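## Task

Take the tube with the light blue cap out of the rack near the window and seat it fully in the rightmost well of the front row of the rack near the door. Count wells, empty or filled, as viewed from the front of that rack's bench. Success requires that no tube ever touches the floor, that every other tube stays fully seated in its rack, and that no glass breaks from a drop of more than a few centimetres (about one well depth) or a hard knock. At the end the gripper must have released the tube and moved away, the robot must be upright and not tilted, and nothing may depend on the robot to stay in place.

## Robot and tools

Robot: a Hello Robot Stretch 3 with a single arm. It has a two-wheel base (0.33 m long, 0.34 m wide), a lift that slides up a mast, and a telescoping arm that reaches out on the robot's RIGHT side, ending in a wrist and a two-finger gripper. The base cannot drive sideways, so to shift the gripper forward or back you drive the base. Turning in place pivots about the point midway between the drive wheels, 0.05 m behind the front edge. With the arm pulled in and the wrist folded, a turn sweeps a 0.28 m radius; an unfolded level gripper reaches past that.

Frames: the base frame has its origin on the floor between the drive wheels, x forward, y left, z up. hand_pose is reported in it, located where the closed fingertips meet; with all wrist joints at zero its x axis points up, y back along the arm toward the mast, z toward the robot's rear. The odometry frame is where the base frame sat when the scene began. Heading is positive leftward, range -3.142 to 3.142; wheel slip counts as travel.

Tool execute_actions: arguments are actions (a list holding one action, or empty to just read state and images) and cameras (list from head_camera, nav_camera, wrist_camera, all; omitted/null/["all"] gives all, [] gives none). An action may contain base, joints, contact_limits. base holds exactly one key: translate_m, a relative drive in metres along the current heading, forward positive, -1 to 1; or rotate_rad, a relative turn in place, counter-clockwise (left) positive, -3.2 to 3.2. Both are offsets from where the base last measured itself. joints is a single dictionary of absolute targets keyed by joint name: lift_m 0 to 1.1 (arm height on mast, metres); arm_m 0 to 0.52 (extension, metres); wrist_yaw_rad -1.345 to 4.42 (0 along the arm, positive swings toward the front, 3.0 folds over the base); wrist_pitch_rad -1.57 to 0.451 (0 level, negative tips fingertips down); wrist_roll_rad -2.911 to 2.911 (0 means fingers side by side, horizontal); gripper_m -0.089 to 0.179 (larger is wider; real fingertip gap is less than this value by about 0.007 nearly closed and 0.025 fully open, zero below 0.007); head_pan_rad -3.953 to 1.73 (0 forward, positive left, -1.57 looks along the arm); head_tilt_rad -1.53 to 0.419 (0 level, negative down). Tolerances for done: lift and arm ±0.004, gripper ±0.004, wrist yaw/roll and head ±0.02, pitch ±0.05. contact_limits takes only arm_m: a motor_effort percentage (1 to 100) at which the arm stops with contact_stop; use a negative sign when retracting. Lower values are softer but very low ones stop instantly; values above the maximum are cut down. Unknown keys or out-of-range values make the whole call rejected with no motion. All motions in an action start together. Omitted joints or base may keep pushing toward earlier targets.

Tool wait: seconds, 0 to 10; commands nothing new and returns the same state and images. Tool zoom_image: camera name and region [x0, y0, x1, y1] in pixels of that camera's latest full image, origin top-left, at most 504 by 504. Tool finished_scene: scene, the integer number of the scene being ended; irreversible, and reports whether the task succeeded. Replying without any tool call ends everything.

Result lines: base_status and joint_status tell how each commanded motion ended: done, off_target (stopped short, may still be pushing), contact_stop, time_out, torque_fault. After the last three, the old target is dropped. on_its_own covers joints not in this call; its "held at" is the held target, not the actual position. motor_effort is percent of maximum, positive toward larger joint values, bracket gives the peak during the action; readings carry fixed bias and noise. Positive wheel effort pushes forward. lidar_m: 12 distances in metres, 30-degree sectors, first straight ahead then counter-clockwise (4th left, 7th behind, 10th right), plane 0.17 m above floor, range 0.15 to 12, "-" means nothing; blind to glass and the robot, partly blocked by the mast and a low lift. wrist_depth_mm (45 to 1000) and head_depth_mm (280 to 4000; head picture arrives rotated sideways) are 7x7 grids of median depths from the top left. base_tilt gives forward/right lean in degrees with a few degrees of fixed offset. turned_by_wheels and turned_by_imu give rotation since the previous result. If a stop is reported, later calls in that reply are skipped.

Gripping: command gripper_m below the tube width to hold; to let go, open at least 0.02 past the contact value. Neither the reading nor done proves a grasp; check cameras. Too hard a squeeze lets the stall guard weaken grip.

Cautions: arm and lift stop and go slack on firm contact; a slack lift can sink under load or be pushed up by closing fingers on a surface. Base, wrist and head never stop on contact; wrists pushed hard shut off for 10 s. Fold or unfold the wrist only with lift_m between 0.32 and 0.95, wrist_pitch_rad -0.4 and roll near 0; once folded the lift can drop to 0.25. Keep pitch at -0.5 or lower when yaw is below -0.4. Fast base travel needs lift_m under 0.30, arm_m under 0.03, yaw above 2.54. Pushing with the gripper above roughly 0.45 m, repeated pushes, raised contact limits, driving while holding fixed things, or snagging (especially reversing) can tip the robot; undo in small steps, free the gripper, lower lift to about 0.2. Lower tubes gently into wells so nothing drops more than a few centimetres; objects may occasionally get nudged by outside forces.

Each tool is called after "Call:" as name(argument=value, ...), one argument or row to a line, values as JSON.

## Session

Call:
execute_actions(
  actions=[],
)

Scene clock: 0.00 s.
base_odometry: x=+0.000 y=+0.000 heading=+0.000 (m, m, rad; odometry frame)
turned_by_wheels: +0.000 (rad since the last result)
turned_by_imu: +0.000 (rad since the last result)
base_tilt: forward=+1.2 right=+0.9 (deg)
lidar_m: 1.92 1.84 1.71 1.73 1.68 1.79 1.49 1.75 1.02 1.04 1.31 1.91
head_depth_mm: 1576 2392 2398 2393 2338 2336 2174 / 1587 2471 2503 2477 2485 2450 2158 / 1667 2597 2642 2647 2616 2456 2140 / 1675 2769 2831 2809 2812 2769 2048 / 1824 2794 3032 3015 2989 2970 2105 / 1868 2821 3104 3164 3132 3068 2098 / 1860 2652 2701 2742 2759 2711 2095
base_status: not commanded
joint_positions: lift_m=+0.513 arm_m=+0.002 wrist_yaw_rad=+2.847 wrist_pitch_rad=-0.448 wrist_roll_rad=+0.002 gripper_m=+0.037 head_pan_rad=+0.013 head_tilt_rad=+0.017
joint_status: not commanded
motor_effort: left_wheel=+0 right_wheel=+0 lift_m=+20 arm_m=-1 wrist_yaw_rad=+1 wrist_pitch_rad=+6 wrist_roll_rad=+0 gripper_m=+0 head_pan_rad=+0 head_tilt_rad=+2 (%)
hand_pose: x=+0.0428 y=+0.0641 z=+0.5189 quat_wxyz=(+0.257, +0.705, +0.054, +0.658) (m; base frame)
wrist_depth_mm: - - - - - - - / - - - - - - - / - - - - - - - / 938 982 - - - - - / 804 - - 865 886 895 934 / 686 - 703 729 756 784 804 / 611 - 636 655 659 682 696
pictures: head_camera (sideways: a quarter turn clockwise sets it upright), nav_camera (sideways: a quarter turn counterclockwise sets it upright), wrist_camera
Images, in order (width x height): head_camera 896x504, nav_camera 672x504, wrist_camera 644x364.

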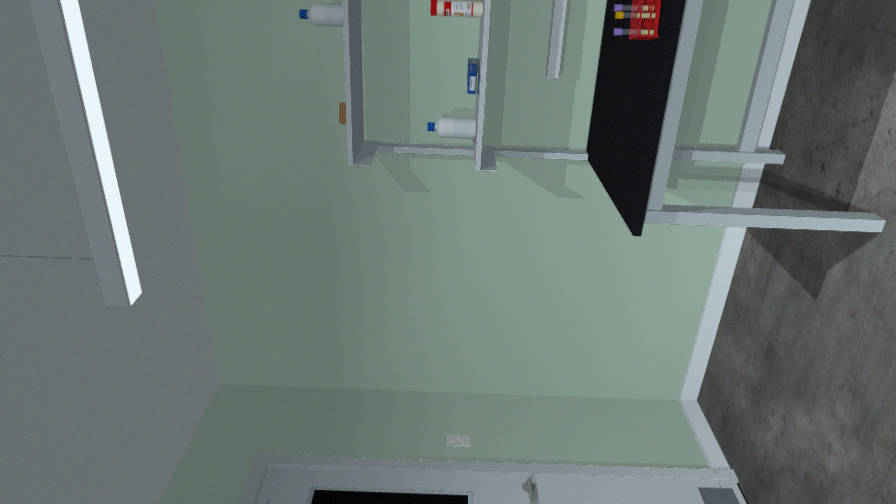

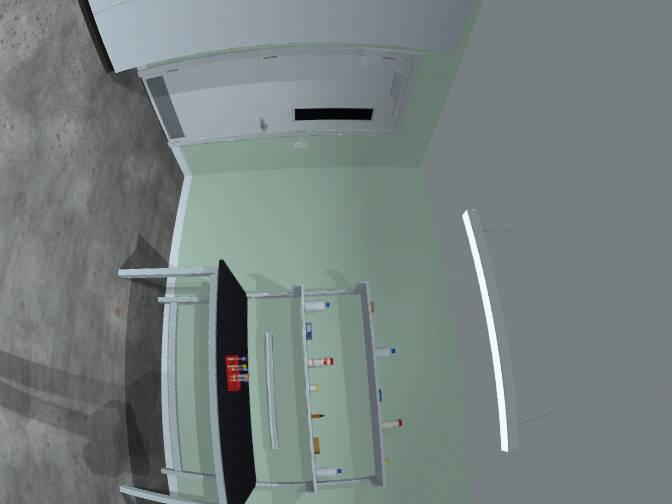

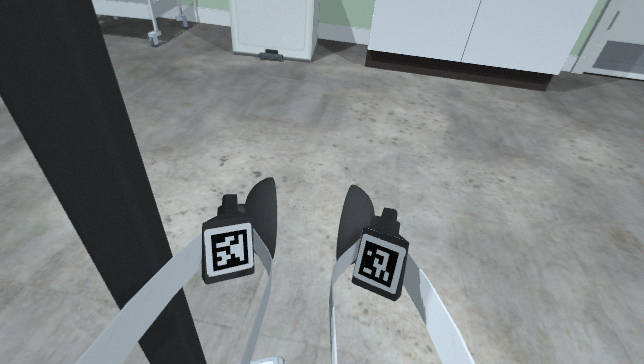

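Call:
execute_actions(
  actions=[
    {"joints":{"head_pan_rad":-0.6,"head_tilt_rad":-0.4}},
  ],
  cameras=["head_camera","nav_camera"],
)

Call:
execute_actions(
  actions=[
    {"joints":{"head_pan_rad":-2.2,"head_tilt_rad":-0.3}},
  ],
  cameras=["head_camera","nav_camera"],
)

Call:
execute_actions(
  actions=[
    {"joints":{"head_pan_rad":1.5,"head_tilt_rad":-0.3}},
  ],
  cameras=["head_camera","nav_camera"],
)

Scene clock: 1.60 s.
base_odometry: x=+0.000 y=+0.000 heading=+0.000 (m, m, rad; odometry frame)
turned_by_wheels: +0.000 (rad since the last result)
turned_by_imu: +0.000 (rad since the last result)
base_tilt: forward=+1.3 right=+0.9 (deg)
lidar_m: 1.92 1.84 1.71 1.73 1.68 1.79 1.49 1.74 1.02 1.03 1.31 1.90
head_depth_mm: 2235 2390 2593 2819 2222 1671 1342 / 2207 2369 2539 2726 2142 1686 1348 / 2175 2324 2413 2715 2210 1678 1346 / 2153 2289 2438 2683 2207 1680 1345 / 2151 2316 2379 2661 2188 1662 1349 / 2115 2260 2330 2657 2181 1674 1343 / 2086 2241 2287 2609 2186 1675 1338
base_status: not commanded
joint_positions: lift_m=+0.513 arm_m=+0.002 wrist_yaw_rad=+2.847 wrist_pitch_rad=-0.448 wrist_roll_rad=+0.002 gripper_m=+0.037 head_pan_rad=-0.593 head_tilt_rad=-0.394
joint_status: all done
motor_effort: left_wheel=+0(1) right_wheel=+0(0) lift_m=+21(21) arm_m=-1(1) wrist_yaw_rad=+0(1) wrist_pitch_rad=+7(6) wrist_roll_rad=+0(0) gripper_m=+0(0) head_pan_rad=-5(51) head_tilt_rad=-4(31) (%)
hand_pose: x=+0.0428 y=+0.0641 z=+0.5189 quat_wxyz=(+0.257, +0.705, +0.054, +0.658) (m; base frame)
wrist_depth_mm: - - - - - - - / - - - - - - - / - - - - - - - / 920 967 999 - - - - / 798 - - 847 872 909 936 / 693 - 708 735 745 777 794 / 615 - 641 653 665 686 698
pictures: head_camera (sideways: a quarter turn clockwise sets it upright), nav_camera (sideways: a quarter turn counterclockwise sets it upright)
Images, in order (width x height): head_camera 896x504, nav_camera 672x504.

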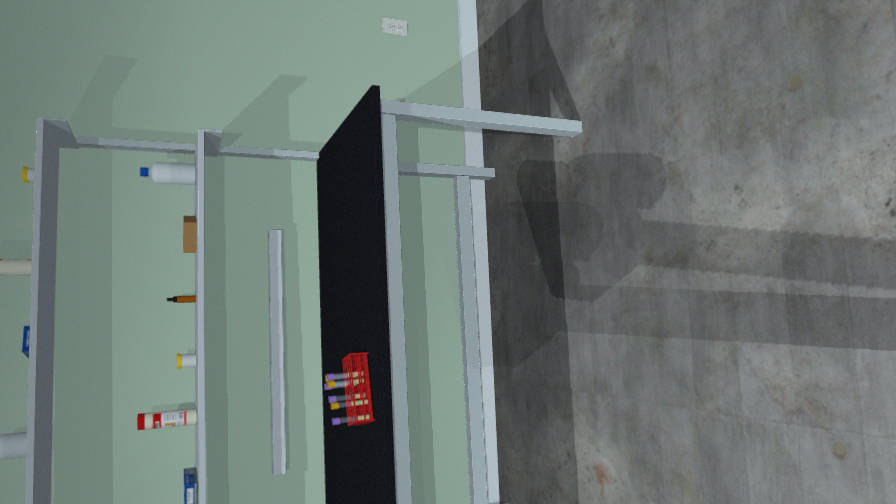

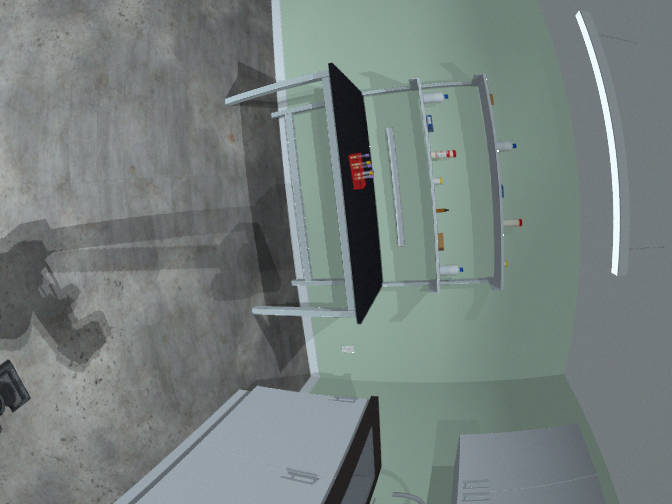

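Scene clock: 2.90 s.
base_odometry: x=+0.000 y=+0.000 heading=+0.000 (m, m, rad; odometry frame)
turned_by_wheels: +0.000 (rad since the last result)
turned_by_imu: +0.000 (rad since the last result)
base_tilt: forward=+1.3 right=+0.9 (deg)
lidar_m: 1.92 1.84 1.71 1.73 1.67 1.79 1.48 1.74 1.02 1.03 1.31 1.90
head_depth_mm: 1442 1551 1652 1774 1900 1814 1432 / 1416 1518 1620 1733 1866 1832 1448 / 1116 1481 1591 1137 1145 1249 1404 / 1105 1177 1270 1121 1114 1209 1322 / 1088 1164 1276 1103 1099 1193 1316 / 1071 1172 1501 1107 1080 1167 1312 / 1056 1182 1492 1200 1063 1147 1250
base_status: not commanded
joint_positions: lift_m=+0.513 arm_m=+0.002 wrist_yaw_rad=+2.847 wrist_pitch_rad=-0.448 wrist_roll_rad=+0.002 gripper_m=+0.037 head_pan_rad=-2.193 head_tilt_rad=-0.310
joint_status: all done
motor_effort: left_wheel=+0(0) right_wheel=+1(1) lift_m=+21(20) arm_m=-1(0) wrist_yaw_rad=+0(0) wrist_pitch_rad=+6(6) wrist_roll_rad=+0(0) gripper_m=+1(0) head_pan_rad=-5(65) head_tilt_rad=+6(17) (%)
hand_pose: x=+0.0428 y=+0.0641 z=+0.5189 quat_wxyz=(+0.257, +0.705, +0.054, +0.658) (m; base frame)
wrist_depth_mm: - - - - - - - / - - - - - - - / - - - - - - - / 918 988 - - - - - / 802 - - 855 900 895 932 / 700 - 713 744 752 781 808 / 612 - 636 650 654 683 696
pictures: head_camera (sideways: a quarter turn clockwise sets it upright), nav_camera (sideways: a quarter turn counterclockwise sets it upright)
Images, in order (width x height): head_camera 896x504, nav_camera 672x504.

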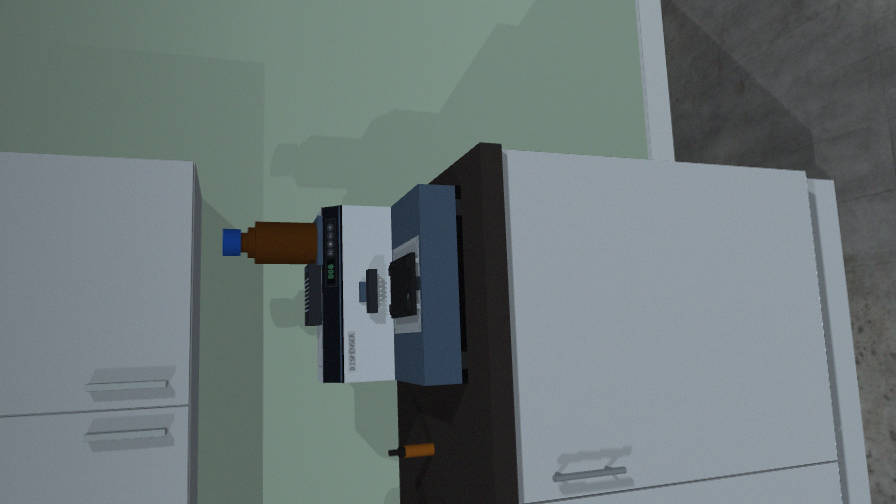

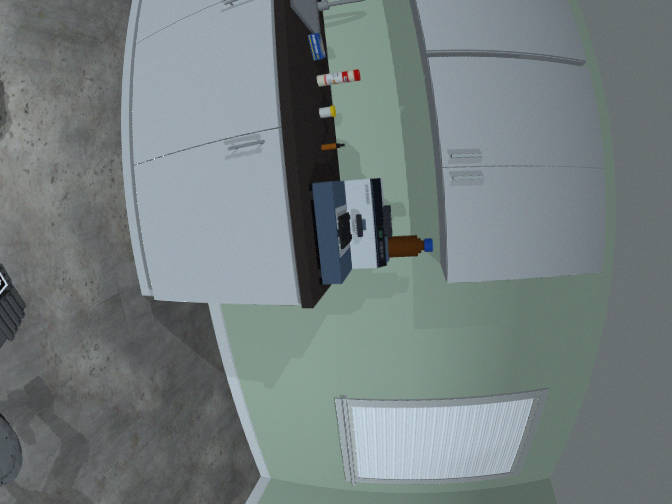

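Scene clock: 5.00 s.
base_odometry: x=+0.000 y=+0.000 heading=+0.000 (m, m, rad; odometry frame)
turned_by_wheels: +0.000 (rad since the last result)
turned_by_imu: +0.000 (rad since the last result)
base_tilt: forward=+1.3 right=+1.0 (deg)
lidar_m: 1.92 1.84 1.71 1.73 1.68 1.78 1.49 1.74 1.02 1.03 1.32 1.90
head_depth_mm: 1774 1863 1982 2087 2220 1802 1435 / 1840 1943 2069 2172 2222 1832 1441 / 1914 2013 2166 2284 1911 1839 1444 / 1993 2134 2260 2383 2026 1832 1444 / 2060 2234 2363 2492 2460 1845 1436 / 2192 2316 2495 2360 2224 1830 1438 / 2302 2463 2628 2433 2363 1825 1431
base_status: not commanded
joint_positions: lift_m=+0.513 arm_m=+0.002 wrist_yaw_rad=+2.847 wrist_pitch_rad=-0.448 wrist_roll_rad=+0.002 gripper_m=+0.037 head_pan_rad=+1.493 head_tilt_rad=-0.310
joint_status: all done
motor_effort: left_wheel=+0(0) right_wheel=+1(1) lift_m=+21(20) arm_m=-1(2) wrist_yaw_rad=+0(0) wrist_pitch_rad=+6(6) wrist_roll_rad=+0(0) gripper_m=+0(1) head_pan_rad=+5(67) head_tilt_rad=+5(4) (%)
hand_pose: x=+0.0428 y=+0.0641 z=+0.5189 quat_wxyz=(+0.257, +0.705, +0.054, +0.658) (m; base frame)
wrist_depth_mm: - - - - - - - / - - - - - - - / - - - - - - - / 926 982 - - - - - / 794 - - 872 896 918 933 / 693 - 709 740 751 778 803 / 623 - 648 665 663 682 697
pictures: head_camera (sideways: a quarter turn clockwise sets it upright), nav_camera (sideways: a quarter turn counterclockwise sets it upright)
Images, in order (width x height): head_camera 896x504, nav_camera 672x504.

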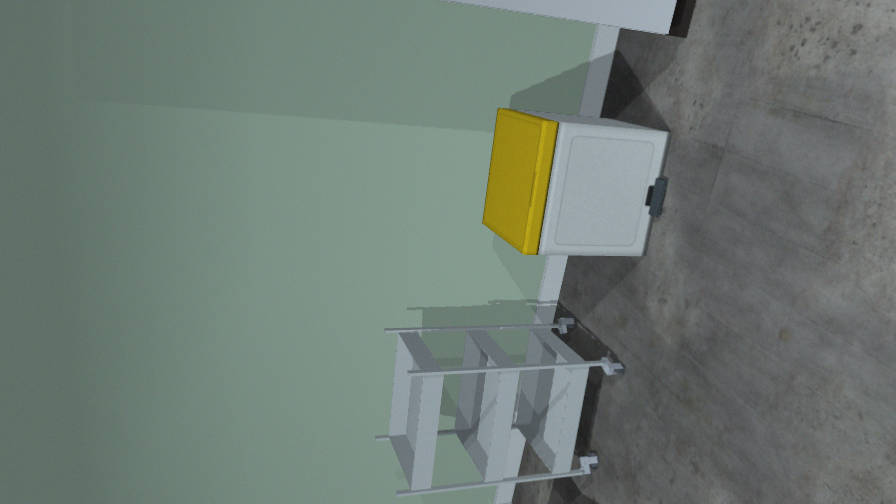

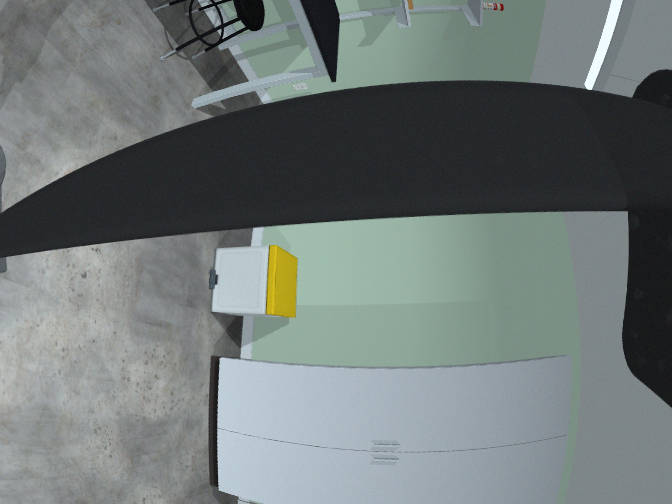

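Call:
execute_actions(
  actions=[
    {"joints":{"head_pan_rad":-3.3,"head_tilt_rad":-0.4}},
  ],
  cameras=["head_camera","nav_camera"],
)

Scene clock: 8.27 s.
base_odometry: x=+0.000 y=+0.000 heading=+0.000 (m, m, rad; odometry frame)
turned_by_wheels: +0.000 (rad since the last result)
turned_by_imu: +0.000 (rad since the last result)
base_tilt: forward=+1.3 right=+0.9 (deg)
lidar_m: 1.92 1.84 1.71 1.73 1.67 1.79 1.49 1.75 1.02 1.03 1.31 1.90
head_depth_mm: 1781 1901 1768 2230 2202 1678 1342 / 1841 1974 1759 2304 2192 1672 1344 / 1923 2055 2160 2265 2105 1666 1346 / 2000 2133 2296 2493 2175 1690 1351 / 2061 2236 2420 2602 2177 1669 1343 / 2118 2292 2497 2700 2164 1665 1344 / 2173 2322 2463 2602 2169 1673 1339
base_status: not commanded
joint_positions: lift_m=+0.513 arm_m=+0.002 wrist_yaw_rad=+2.847 wrist_pitch_rad=-0.448 wrist_roll_rad=+0.002 gripper_m=+0.037 head_pan_rad=-3.293 head_tilt_rad=-0.395
joint_status: all done
motor_effort: left_wheel=+0(0) right_wheel=+0(0) lift_m=+21(20) arm_m=-1(1) wrist_yaw_rad=+0(1) wrist_pitch_rad=+6(6) wrist_roll_rad=+0(0) gripper_m=+0(0) head_pan_rad=-5(64) head_tilt_rad=-3(15) (%)
hand_pose: x=+0.0428 y=+0.0641 z=+0.5189 quat_wxyz=(+0.257, +0.705, +0.054, +0.658) (m; base frame)
wrist_depth_mm: - - - - - - - / - - - - - - - / - - - - - - - / 915 984 - - - - - / 791 - - 860 876 917 954 / 696 - 709 725 738 787 809 / 615 - 631 662 659 692 695
pictures: head_camera (sideways: a quarter turn clockwise sets it upright), nav_camera (sideways: a quarter turn counterclockwise sets it upright)
Images, in order (width x height): head_camera 896x504, nav_camera 672x504.

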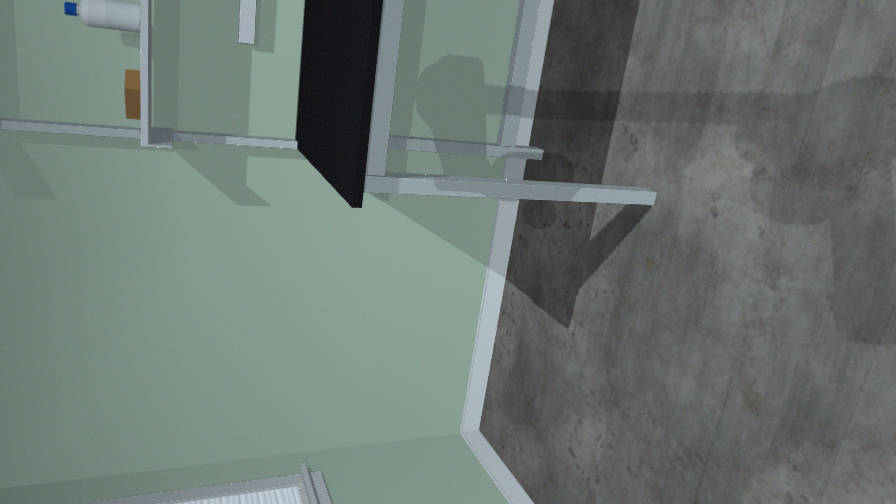

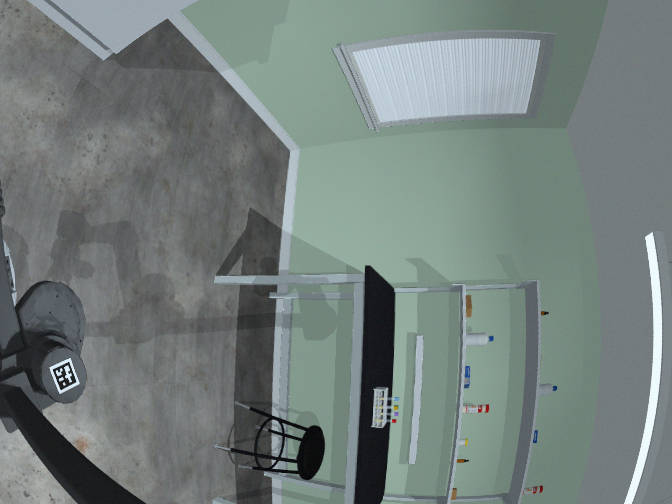

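Call:
execute_actions(
  actions=[
    {"joints":{"head_pan_rad":-3.85,"head_tilt_rad":-0.35}},
  ],
  cameras=["head_camera"],
)

Scene clock: 10.33 s.
base_odometry: x=+0.000 y=+0.000 heading=+0.000 (m, m, rad; odometry frame)
turned_by_wheels: +0.000 (rad since the last result)
turned_by_imu: +0.000 (rad since the last result)
base_tilt: forward=+1.2 right=+0.9 (deg)
lidar_m: 1.92 1.84 1.71 1.73 1.67 1.78 1.48 1.75 1.02 1.03 1.31 1.90
head_depth_mm: 2043 2156 2195 2558 - - - / 2003 2170 2101 2462 2321 1734 1383 / 1969 2089 2102 2010 2256 1724 1384 / 1914 2076 2081 2412 2304 1726 1376 / 1872 2005 2030 2327 2309 1724 1379 / 1833 1955 1985 2289 2297 1729 1373 / 1808 1920 2002 2210 2239 1666 1382
base_status: not commanded
joint_positions: lift_m=+0.513 arm_m=+0.002 wrist_yaw_rad=+2.847 wrist_pitch_rad=-0.448 wrist_roll_rad=+0.002 gripper_m=+0.037 head_pan_rad=-3.843 head_tilt_rad=-0.359
joint_status: all done
motor_effort: left_wheel=+0(1) right_wheel=+0(0) lift_m=+21(20) arm_m=-1(1) wrist_yaw_rad=+1(1) wrist_pitch_rad=+6(6) wrist_roll_rad=+0(0) gripper_m=+0(0) head_pan_rad=-6(49) head_tilt_rad=+5(11) (%)
hand_pose: x=+0.0428 y=+0.0641 z=+0.5189 quat_wxyz=(+0.257, +0.705, +0.054, +0.658) (m; base frame)
wrist_depth_mm: - - - - - - - / - - - - - - - / - - - - - - - / 924 - - - - - - / 783 - - 852 884 898 936 / 695 - 698 737 753 770 804 / 625 - 636 668 669 680 703
pictures: head_camera (sideways: a quarter turn clockwise sets it upright)
Images, in order (width x height): head_camera 896x504.

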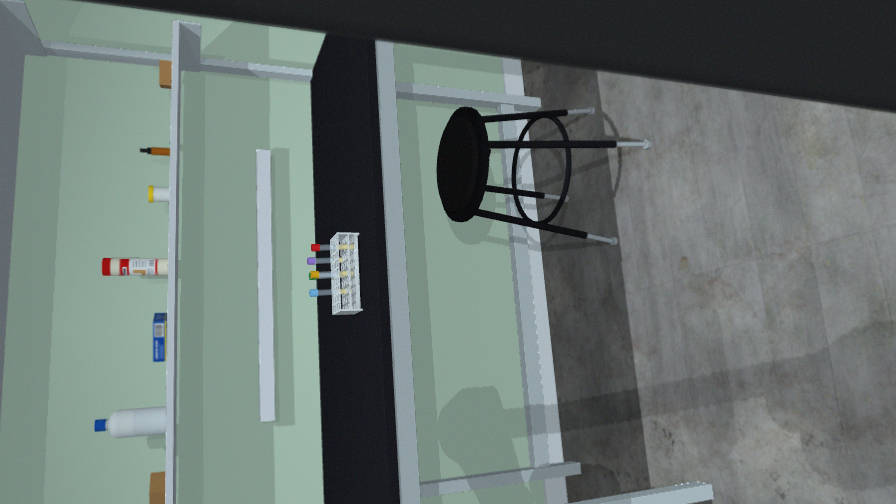

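Call:
execute_actions(
  actions=[
    {"joints":{"lift_m":0.27,"head_pan_rad":0,"head_tilt_rad":-0.5}},
  ],
  cameras=[],
)

Call:
execute_actions(
  actions=[
    {"base":{"rotate_rad":2.65}},
  ],
  cameras=["head_camera","nav_camera"],
)

Scene clock: 15.93 s.
base_odometry: x=+0.000 y=+0.000 heading=+0.000 (m, m, rad; odometry frame)
turned_by_wheels: +0.000 (rad since the last result)
turned_by_imu: +0.000 (rad since the last result)
base_tilt: forward=+1.2 right=+1.0 (deg)
lidar_m: 1.92 1.84 1.71 1.73 1.68 1.79 1.49 1.74 1.02 1.03 1.31 1.90
head_depth_mm: 2075 2228 2000 2503 1938 1529 1261 / 2093 2319 2008 2618 1933 1531 1267 / 2298 2481 2029 2486 1934 1524 1267 / 2409 2613 2879 2509 1937 1520 1261 / 2510 2803 3160 2616 1943 1530 1268 / 2645 2934 3191 2612 1933 1531 1260 / 2494 2687 2806 2630 1935 1533 1262
base_status: not commanded
joint_positions: lift_m=+0.270 arm_m=+0.002 wrist_yaw_rad=+2.847 wrist_pitch_rad=-0.449 wrist_roll_rad=+0.002 gripper_m=+0.037 head_pan_rad=-0.007 head_tilt_rad=-0.493
joint_status: all done
motor_effort: left_wheel=+1(1) right_wheel=+0(1) lift_m=+16(17) arm_m=-1(2) wrist_yaw_rad=+0(1) wrist_pitch_rad=+7(7) wrist_roll_rad=+0(0) gripper_m=+0(1) head_pan_rad=+5(65) head_tilt_rad=-4(21) (%)
hand_pose: x=+0.0428 y=+0.0640 z=+0.2761 quat_wxyz=(+0.257, +0.705, +0.054, +0.658) (m; base frame)
wrist_depth_mm: - - - - - - - / - 926 955 - - - - / - 735 756 773 810 837 881 / 568 605 613 633 640 681 711 / 486 - - 531 550 555 578 / - - - 458 461 483 494 / - - - 407 409 419 428
pictures: none
No camera images: the call's "cameras" was empty. Leave "cameras" out to get every camera's image.

Scene clock: 18.77 s.
base_odometry: x=+0.000 y=+0.000 heading=+2.650 (m, m, rad; odometry frame)
turned_by_wheels: +2.650 (rad since the last result)
turned_by_imu: +2.679 (rad since the last result)
base_tilt: forward=+1.3 right=+0.9 (deg)
lidar_m: 1.79 1.49 1.73 1.02 1.03 1.34 1.91 1.92 1.83 1.71 1.74 1.81
head_depth_mm: 1836 1980 1588 2282 1930 1520 1260 / 1831 1975 1542 2369 1927 1524 1261 / 1800 1963 1532 2360 1926 1530 1260 / 1835 1979 1589 2356 1920 1517 1262 / 1819 1988 1593 2363 1924 1517 1253 / 1805 1977 1494 2361 1868 1534 1260 / 1832 2015 2219 2380 1936 1531 1257
base_status: done
joint_positions: lift_m=+0.270 arm_m=+0.002 wrist_yaw_rad=+2.847 wrist_pitch_rad=-0.449 wrist_roll_rad=+0.002 gripper_m=+0.037 head_pan_rad=-0.007 head_tilt_rad=-0.494
joint_status: not commanded
motor_effort: left_wheel=-1(8) right_wheel=+2(11) lift_m=+15(16) arm_m=-2(2) wrist_yaw_rad=+0(0) wrist_pitch_rad=+7(7) wrist_roll_rad=+0(0) gripper_m=+0(0) head_pan_rad=+4(5) head_tilt_rad=-4(4) (%)
hand_pose: x=+0.0428 y=+0.0640 z=+0.2761 quat_wxyz=(+0.257, +0.705, +0.054, +0.658) (m; base frame)
wrist_depth_mm: - 957 - - - - - / - 937 974 - - - - / - 731 741 778 824 855 894 / 561 603 608 644 660 680 696 / 487 - - 533 555 565 582 / - - - 459 459 476 490 / - - - 410 412 423 436
pictures: head_camera (sideways: a quarter turn clockwise sets it upright), nav_camera (sideways: a quarter turn counterclockwise sets it upright)
Images, in order (width x height): head_camera 896x504, nav_camera 672x504.

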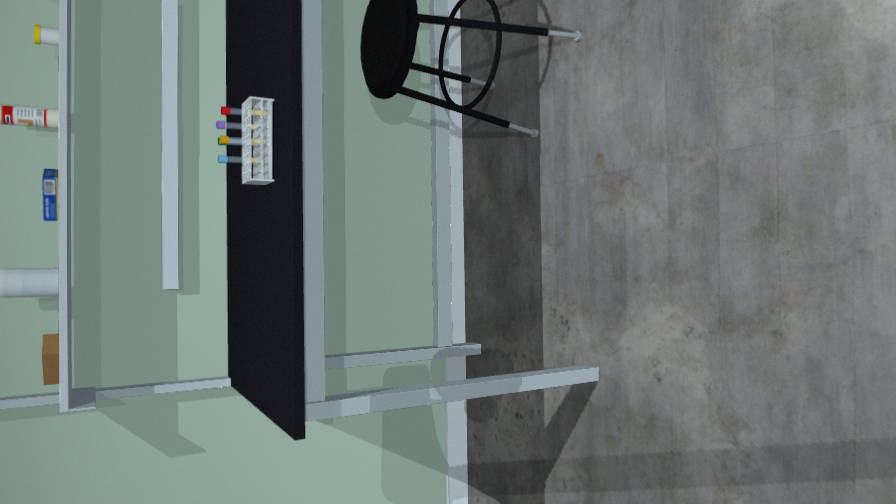

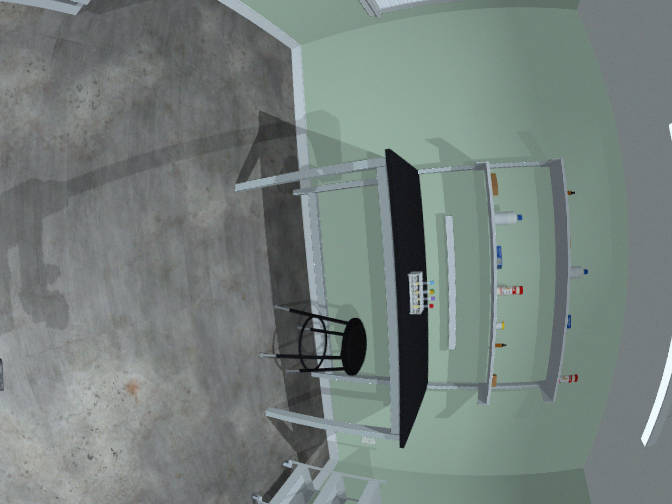

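Call:
execute_actions(
  actions=[
    {"base":{"rotate_rad":-0.2}},
  ],
  cameras=[],
)

Call:
execute_actions(
  actions=[
    {"base":{"translate_m":1.0}},
  ],
  cameras=[],
)

Call:
execute_actions(
  actions=[
    {"base":{"rotate_rad":1.74},"joints":{"head_pan_rad":-1.57,"head_tilt_rad":-0.6}},
  ],
  cameras=["head_camera","nav_camera"],
)

Scene clock: 21.17 s.
base_odometry: x=+0.000 y=+0.000 heading=+2.450 (m, m, rad; odometry frame)
turned_by_wheels: -0.200 (rad since the last result)
turned_by_imu: -0.202 (rad since the last result)
base_tilt: forward=+1.3 right=+1.0 (deg)
lidar_m: 1.68 1.49 1.90 1.02 1.02 1.16 1.91 1.92 2.52 1.71 1.71 1.81
head_depth_mm: 1977 2188 2501 2607 1943 1518 1264 / 1948 2104 1907 2487 1932 1525 1260 / 1919 2055 1875 2360 1946 1527 1264 / 1867 1998 2286 2418 1931 1529 1265 / 1835 1967 1583 2378 1938 1539 1262 / 1785 1931 1597 2349 1926 1534 1259 / 1744 1898 1592 2274 1873 1523 1261
base_status: done
joint_positions: lift_m=+0.270 arm_m=+0.002 wrist_yaw_rad=+2.847 wrist_pitch_rad=-0.449 wrist_roll_rad=+0.002 gripper_m=+0.037 head_pan_rad=-0.007 head_tilt_rad=-0.494
joint_status: not commanded
motor_effort: left_wheel=+2(12) right_wheel=-1(7) lift_m=+16(16) arm_m=-2(1) wrist_yaw_rad=+1(0) wrist_pitch_rad=+7(7) wrist_roll_rad=+0(0) gripper_m=+1(0) head_pan_rad=+5(5) head_tilt_rad=-3(3) (%)
hand_pose: x=+0.0428 y=+0.0640 z=+0.2761 quat_wxyz=(+0.257, +0.705, +0.054, +0.658) (m; base frame)
wrist_depth_mm: - 953 - - - - - / - 907 980 - - - - / - 729 737 790 817 840 873 / 564 598 612 625 654 681 705 / 491 - - 535 546 562 576 / - - - 451 465 480 493 / - - - 412 411 423 429
pictures: none
No camera images: the call's "cameras" was empty. Leave "cameras" out to get every camera's image.

Scene clock: 26.10 s.
base_odometry: x=-0.770 y=+0.638 heading=+2.450 (m, m, rad; odometry frame)
turned_by_wheels: +0.000 (rad since the last result)
turned_by_imu: +0.004 (rad since the last result)
base_tilt: forward=+1.3 right=+0.9 (deg)
lidar_m: 0.78 1.14 0.77 1.91 1.45 1.49 2.53 2.76 1.73 1.42 1.36 0.69
head_depth_mm: 1125 1238 1203 776 645 1424 1254 / 1104 1191 1198 774 620 986 1233 / 1081 1151 1205 775 618 1446 1231 / 1053 1133 1204 776 594 1480 1261 / 1033 1107 1190 685 596 1510 1259 / 1007 1078 1162 680 573 1487 1263 / 987 1055 1128 779 575 1438 1267
base_status: done
joint_positions: lift_m=+0.270 arm_m=+0.002 wrist_yaw_rad=+2.847 wrist_pitch_rad=-0.449 wrist_roll_rad=+0.002 gripper_m=+0.037 head_pan_rad=-0.007 head_tilt_rad=-0.495
joint_status: not commanded
motor_effort: left_wheel=+2(14) right_wheel=-1(6) lift_m=+16(16) arm_m=-2(2) wrist_yaw_rad=+1(1) wrist_pitch_rad=+7(7) wrist_roll_rad=+0(0) gripper_m=+0(0) head_pan_rad=+5(5) head_tilt_rad=-4(4) (%)
hand_pose: x=+0.0428 y=+0.0639 z=+0.2761 quat_wxyz=(+0.257, +0.705, +0.054, +0.658) (m; base frame)
wrist_depth_mm: - - - - - - 996 / - 915 973 980 - - - / - 728 737 775 812 854 880 / 561 594 613 641 652 675 693 / 485 - - 533 550 570 583 / - - - 456 457 487 500 / - - - 406 409 422 431
pictures: none
No camera images: the call's "cameras" was empty. Leave "cameras" out to get every camera's image.

Scene clock: 28.43 s.
base_odometry: x=-0.770 y=+0.638 heading=-2.093 (m, m, rad; odometry frame)
turned_by_wheels: +1.740 (rad since the last result)
turned_by_imu: +1.757 (rad since the last result)
base_tilt: forward=+1.2 right=+0.9 (deg)
lidar_m: 1.90 1.45 1.66 2.92 2.33 1.53 1.35 0.94 0.69 0.78 1.15 0.76
head_depth_mm: 1047 1170 911 649 915 1370 1162 / 1047 1165 915 652 946 1417 1189 / 1040 1151 919 639 1564 1386 1195 / 1033 1146 919 640 1543 1417 1202 / 1027 1145 922 639 1540 1410 1205 / 1022 1136 925 660 1535 1420 1202 / 1020 1128 932 661 625 1429 1201
base_status: done
joint_positions: lift_m=+0.270 arm_m=+0.002 wrist_yaw_rad=+2.847 wrist_pitch_rad=-0.449 wrist_roll_rad=+0.002 gripper_m=+0.037 head_pan_rad=-1.563 head_tilt_rad=-0.593
joint_status: all done
motor_effort: left_wheel=-2(12) right_wheel=+2(10) lift_m=+15(16) arm_m=-2(3) wrist_yaw_rad=+1(1) wrist_pitch_rad=+7(7) wrist_roll_rad=+0(0) gripper_m=+1(0) head_pan_rad=-5(64) head_tilt_rad=-5(18) (%)
hand_pose: x=+0.0428 y=+0.0639 z=+0.2761 quat_wxyz=(+0.257, +0.705, +0.054, +0.658) (m; base frame)
wrist_depth_mm: - - - - - - - / - 930 970 - - - - / - 730 753 784 804 837 889 / 565 595 618 633 656 669 695 / 489 - - 525 558 564 574 / - - - 461 468 478 498 / - - - 408 408 427 429
pictures: head_camera (sideways: a quarter turn clockwise sets it upright), nav_camera (sideways: a quarter turn counterclockwise sets it upright)
Images, in order (width x height): head_camera 896x504, nav_camera 672x504.

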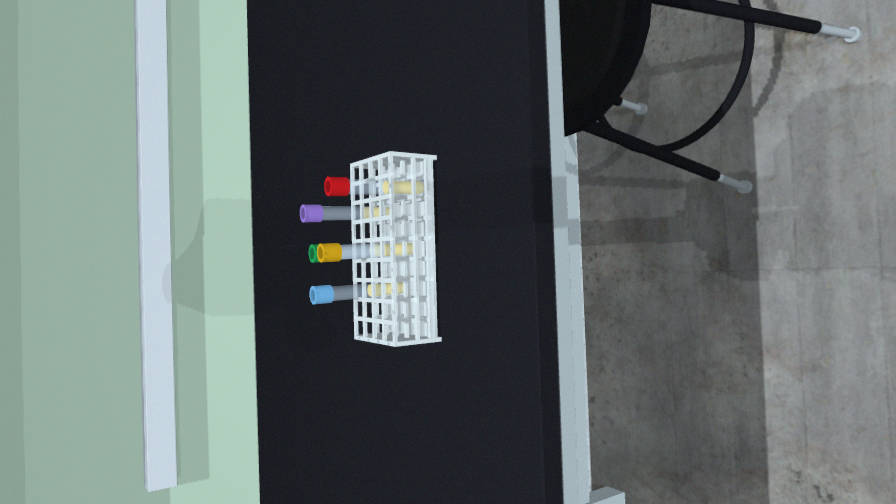

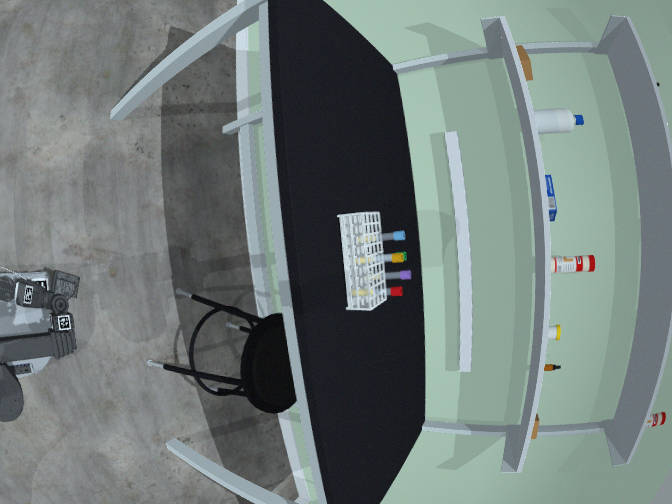

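Call:
execute_actions(
  actions=[
    {"base":{"rotate_rad":0.04},"joints":{"lift_m":0.94,"wrist_pitch_rad":-0.4}},
  ],
  cameras=[],
)

Call:
execute_actions(
  actions=[
    {"joints":{"wrist_yaw_rad":0}},
  ],
  cameras=[],
)

Call:
execute_actions(
  actions=[
    {"joints":{"lift_m":1.0,"wrist_pitch_rad":0,"gripper_m":0.08,"head_tilt_rad":-0.5}},
  ],
)

Scene clock: 36.60 s.
base_odometry: x=-0.770 y=+0.638 heading=-2.053 (m, m, rad; odometry frame)
turned_by_wheels: +0.040 (rad since the last result)
turned_by_imu: +0.041 (rad since the last result)
base_tilt: forward=+1.3 right=+0.9 (deg)
lidar_m: 1.91 1.45 1.71 2.77 2.22 1.50 1.36 0.94 0.69 0.78 1.16 0.76
head_depth_mm: 1034 1149 916 651 621 - - / 1031 1148 916 653 974 - - / 1032 1146 871 634 1551 - - / 1033 1147 918 636 1555 - - / 1036 1141 926 658 1564 - 1145 / 1031 1147 932 662 1550 1432 1202 / 1029 1138 932 662 1544 1435 1200
base_status: done
joint_positions: lift_m=+0.940 arm_m=+0.002 wrist_yaw_rad=+2.847 wrist_pitch_rad=-0.421 wrist_roll_rad=+0.002 gripper_m=+0.037 head_pan_rad=-1.563 head_tilt_rad=-0.593
joint_status: all done
motor_effort: left_wheel=-2(11) right_wheel=+1(7) lift_m=+25(26) arm_m=-2(3) wrist_yaw_rad=+0(1) wrist_pitch_rad=+10(9) wrist_roll_rad=+0(0) gripper_m=+1(1) head_pan_rad=-5(5) head_tilt_rad=-4(4) (%)
hand_pose: x=+0.0438 y=+0.0674 z=+0.9518 quat_wxyz=(+0.248, +0.706, +0.044, +0.662) (m; base frame)
wrist_depth_mm: - - - - - - - / - - - - - - - / - - - - - - - / - - - - - - - / - - - - - - - / - - - - - - - / - - - - - - -
pictures: none
No camera images: the call's "cameras" was empty. Leave "cameras" out to get every camera's image.

Scene clock: 39.03 s.
base_odometry: x=-0.770 y=+0.638 heading=-2.053 (m, m, rad; odometry frame)
turned_by_wheels: +0.000 (rad since the last result)
turned_by_imu: +0.000 (rad since the last result)
base_tilt: forward=+1.3 right=+0.9 (deg)
lidar_m: 1.91 1.45 1.71 2.78 2.22 1.50 1.36 0.93 0.69 0.78 1.16 0.76
head_depth_mm: 1032 1152 912 651 619 - - / 1032 1144 916 653 620 - - / 1028 1151 868 638 559 - - / 1033 1146 921 636 620 1424 1198 / 1026 1148 924 658 1552 1416 1210 / 1033 1145 927 660 1553 1422 1197 / 1024 1145 930 663 1552 1422 1201
base_status: not commanded
joint_positions: lift_m=+0.940 arm_m=+0.002 wrist_yaw_rad=+0.003 wrist_pitch_rad=-0.421 wrist_roll_rad=+0.002 gripper_m=+0.037 head_pan_rad=-1.563 head_tilt_rad=-0.593
joint_status: all done
motor_effort: left_wheel=-2(2) right_wheel=+2(3) lift_m=+25(25) arm_m=-2(2) wrist_yaw_rad=-3(3) wrist_pitch_rad=+10(10) wrist_roll_rad=+0(0) gripper_m=+0(0) head_pan_rad=-4(5) head_tilt_rad=-4(4) (%)
hand_pose: x=-0.0210 y=-0.3710 z=+0.9518 quat_wxyz=(+0.691, +0.149, -0.692, -0.147) (m; base frame)
wrist_depth_mm: 508 549 409 425 691 753 847 / 362 381 370 376 444 483 511 / 285 292 308 320 332 347 365 / 256 258 262 267 273 278 286 / - - - - 691 702 - / - - - - 669 684 - / - - - - - - -
pictures: none
No camera images: the call's "cameras" was empty. Leave "cameras" out to get every camera's image.

Scene clock: 40.40 s.
base_odometry: x=-0.770 y=+0.638 heading=-2.053 (m, m, rad; odometry frame)
turned_by_wheels: +0.000 (rad since the last result)
turned_by_imu: +0.000 (rad since the last result)
base_tilt: forward=+1.3 right=+0.9 (deg)
lidar_m: 1.90 1.45 1.71 2.77 2.22 1.50 1.36 0.94 0.69 0.78 1.16 0.76
head_depth_mm: 1032 1096 1152 753 607 - - / 1033 1097 1157 - - - - / 1027 1097 1159 717 - - - / 1027 1100 1157 666 584 1484 1247 / 1027 1097 1164 724 586 1517 1254 / 1028 1100 1162 762 586 1513 1247 / 1029 1115 1168 759 587 1515 1252
base_status: not commanded
joint_positions: lift_m=+1.000 arm_m=+0.002 wrist_yaw_rad=+0.002 wrist_pitch_rad=-0.024 wrist_roll_rad=+0.002 gripper_m=+0.080 head_pan_rad=-1.563 head_tilt_rad=-0.507
joint_status: all done
motor_effort: left_wheel=-1(2) right_wheel=+2(1) lift_m=+25(26) arm_m=-2(2) wrist_yaw_rad=-2(2) wrist_pitch_rad=+11(11) wrist_roll_rad=+0(0) gripper_m=+1(99) head_pan_rad=-4(5) head_tilt_rad=+4(16) (%)
hand_pose: x=-0.0209 y=-0.4026 z=+1.1083 quat_wxyz=(+0.707, +0.009, -0.707, -0.008) (m; base frame)
wrist_depth_mm: 920 920 926 946 861 767 763 / 945 938 957 981 996 - - / 966 - 997 - - - - / 810 861 - - - - - / 549 611 480 627 723 723 773 / 416 416 406 432 453 518 536 / 344 344 362 371 381 402 411
pictures: head_camera (sideways: a quarter turn clockwise sets it upright), nav_camera (sideways: a quarter turn counterclockwise sets it upright), wrist_camera
Images, in order (width x height): head_camera 896x504, nav_camera 672x504, wrist_camera 644x364.

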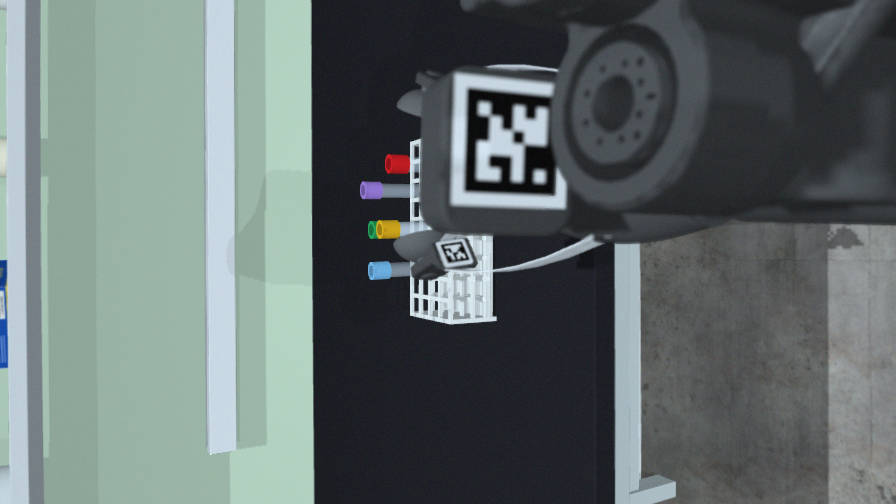

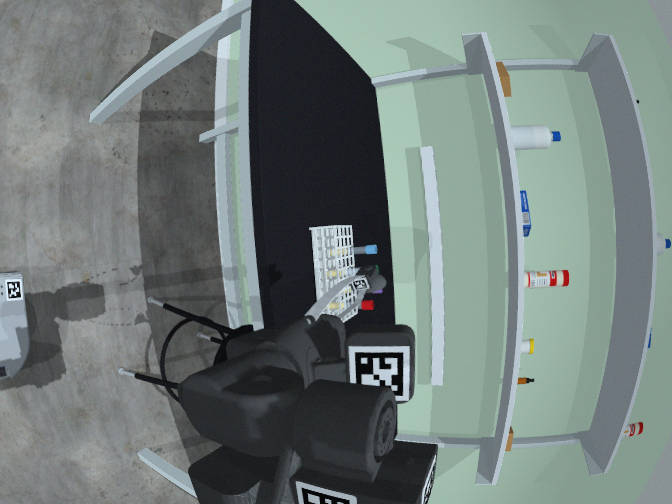

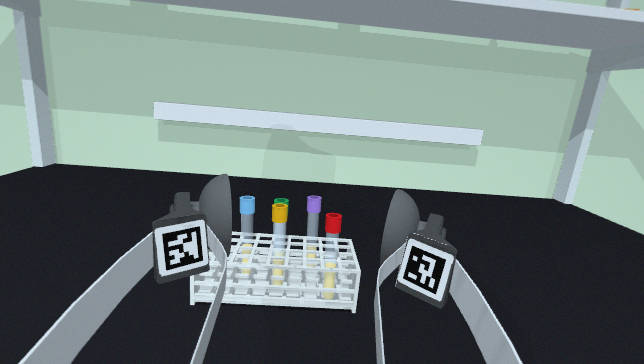

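Call:
execute_actions(
  actions=[
    {"base":{"translate_m":0.08},"joints":{"lift_m":0.9,"arm_m":0.1}},
  ],
  cameras=["head_camera","wrist_camera"],
)

Scene clock: 43.37 s.
base_odometry: x=-0.807 y=+0.567 heading=-2.053 (m, m, rad; odometry frame)
turned_by_wheels: +0.000 (rad since the last result)
turned_by_imu: +0.000 (rad since the last result)
base_tilt: forward=+1.3 right=+0.9 (deg)
lidar_m: 1.82 1.38 1.61 2.90 2.34 1.59 1.44 1.00 0.74 0.80 1.15 0.70
head_depth_mm: 1024 1093 1156 757 606 - 1181 / 1024 1093 1156 707 608 - 1191 / 1022 1093 1153 682 - - 1221 / 1019 1088 1157 777 584 1508 1256 / 1021 1086 1164 758 585 1517 1260 / 1023 1108 1166 758 587 1506 1257 / 1022 1114 1171 761 586 1515 1253
base_status: done
joint_positions: lift_m=+0.900 arm_m=+0.100 wrist_yaw_rad=+0.001 wrist_pitch_rad=-0.023 wrist_roll_rad=+0.002 gripper_m=+0.080 head_pan_rad=-1.563 head_tilt_rad=-0.507
joint_status: all done
motor_effort: left_wheel=-2(5) right_wheel=+3(6) lift_m=+15(21) arm_m=+6(6) wrist_yaw_rad=-1(2) wrist_pitch_rad=+11(11) wrist_roll_rad=+0(0) gripper_m=+1(1) head_pan_rad=-5(5) head_tilt_rad=+3(4) (%)
hand_pose: x=-0.0211 y=-0.5001 z=+1.0089 quat_wxyz=(+0.707, +0.009, -0.707, -0.008) (m; base frame)
wrist_depth_mm: 802 825 826 847 862 894 887 / 834 852 842 885 878 903 939 / 829 885 895 921 919 930 962 / 492 531 599 610 652 768 888 / 338 371 303 303 320 434 480 / 256 255 271 284 279 314 329 / - 210 219 226 233 243 250
pictures: head_camera (sideways: a quarter turn clockwise sets it upright), wrist_camera
Images, in order (width x height): head_camera 896x504, wrist_camera 644x364.

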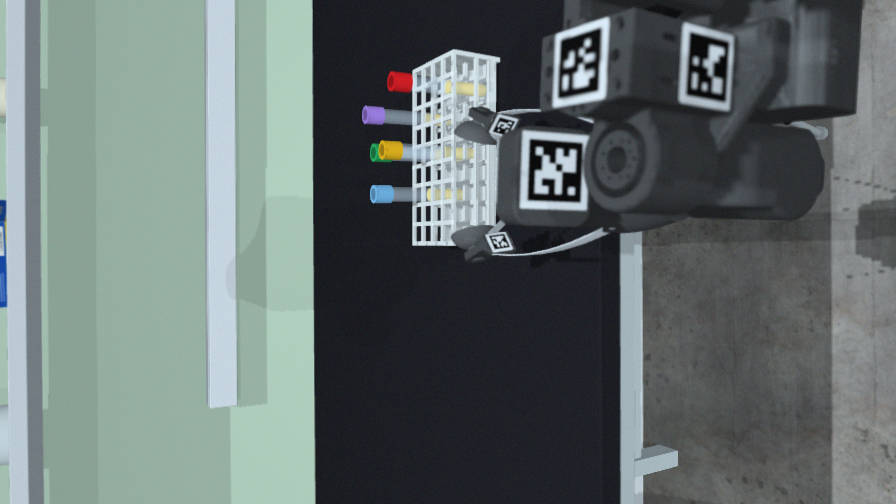

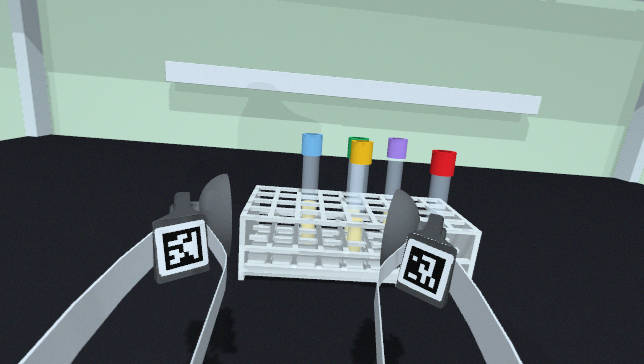

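Call:
execute_actions(
  actions=[
    {"joints":{"arm_m":0.22,"gripper_m":0.05,"head_tilt_rad":-0.6}},
  ],
  cameras=["head_camera","wrist_camera"],
)

Scene clock: 47.53 s.
base_odometry: x=-0.807 y=+0.567 heading=-2.053 (m, m, rad; odometry frame)
turned_by_wheels: +0.000 (rad since the last result)
turned_by_imu: +0.000 (rad since the last result)
base_tilt: forward=+1.3 right=+0.9 (deg)
lidar_m: 1.82 1.38 1.61 2.90 2.35 1.59 1.43 1.00 0.74 0.80 1.15 0.70
head_depth_mm: 1024 1143 940 - 1008 1414 1189 / 1024 1140 965 - 1597 1371 1194 / 1026 1138 975 - 1605 1416 1199 / 1025 1139 925 649 1544 1421 1205 / 1026 1140 927 662 1548 1422 1202 / 1023 1144 931 660 1542 1424 1205 / 1021 1141 938 659 1524 1429 1199
base_status: not commanded
joint_positions: lift_m=+0.900 arm_m=+0.220 wrist_yaw_rad=+0.001 wrist_pitch_rad=-0.023 wrist_roll_rad=+0.002 gripper_m=+0.050 head_pan_rad=-1.563 head_tilt_rad=-0.592
joint_status: all done
motor_effort: left_wheel=-2(2) right_wheel=+2(2) lift_m=+15(15) arm_m=+5(7) wrist_yaw_rad=-1(1) wrist_pitch_rad=+11(11) wrist_roll_rad=+0(0) gripper_m=+0(97) head_pan_rad=-5(5) head_tilt_rad=-4(18) (%)
hand_pose: x=-0.0211 y=-0.6201 z=+1.0089 quat_wxyz=(+0.707, +0.009, -0.707, -0.008) (m; base frame)
wrist_depth_mm: 702 708 730 722 745 762 779 / 736 737 734 748 768 768 809 / 748 769 780 791 802 810 843 / 481 527 588 533 544 758 846 / 334 352 - 294 421 405 475 / 253 259 186 202 196 212 328 / 209 207 190 196 196 182 241
pictures: head_camera (sideways: a quarter turn clockwise sets it upright), wrist_camera
Images, in order (width x height): head_camera 896x504, wrist_camera 644x364.

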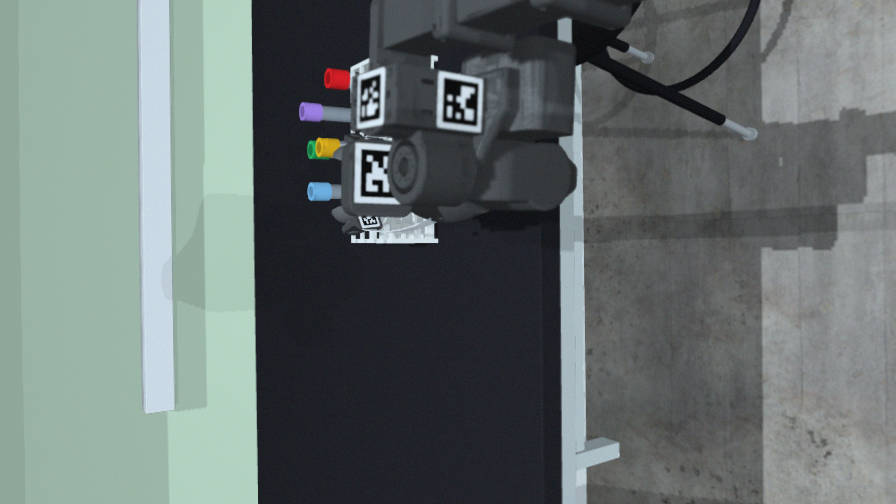

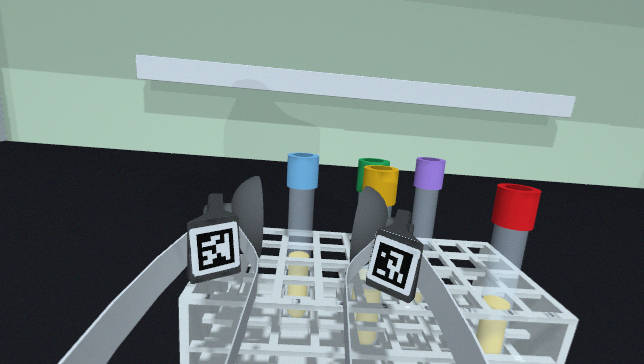

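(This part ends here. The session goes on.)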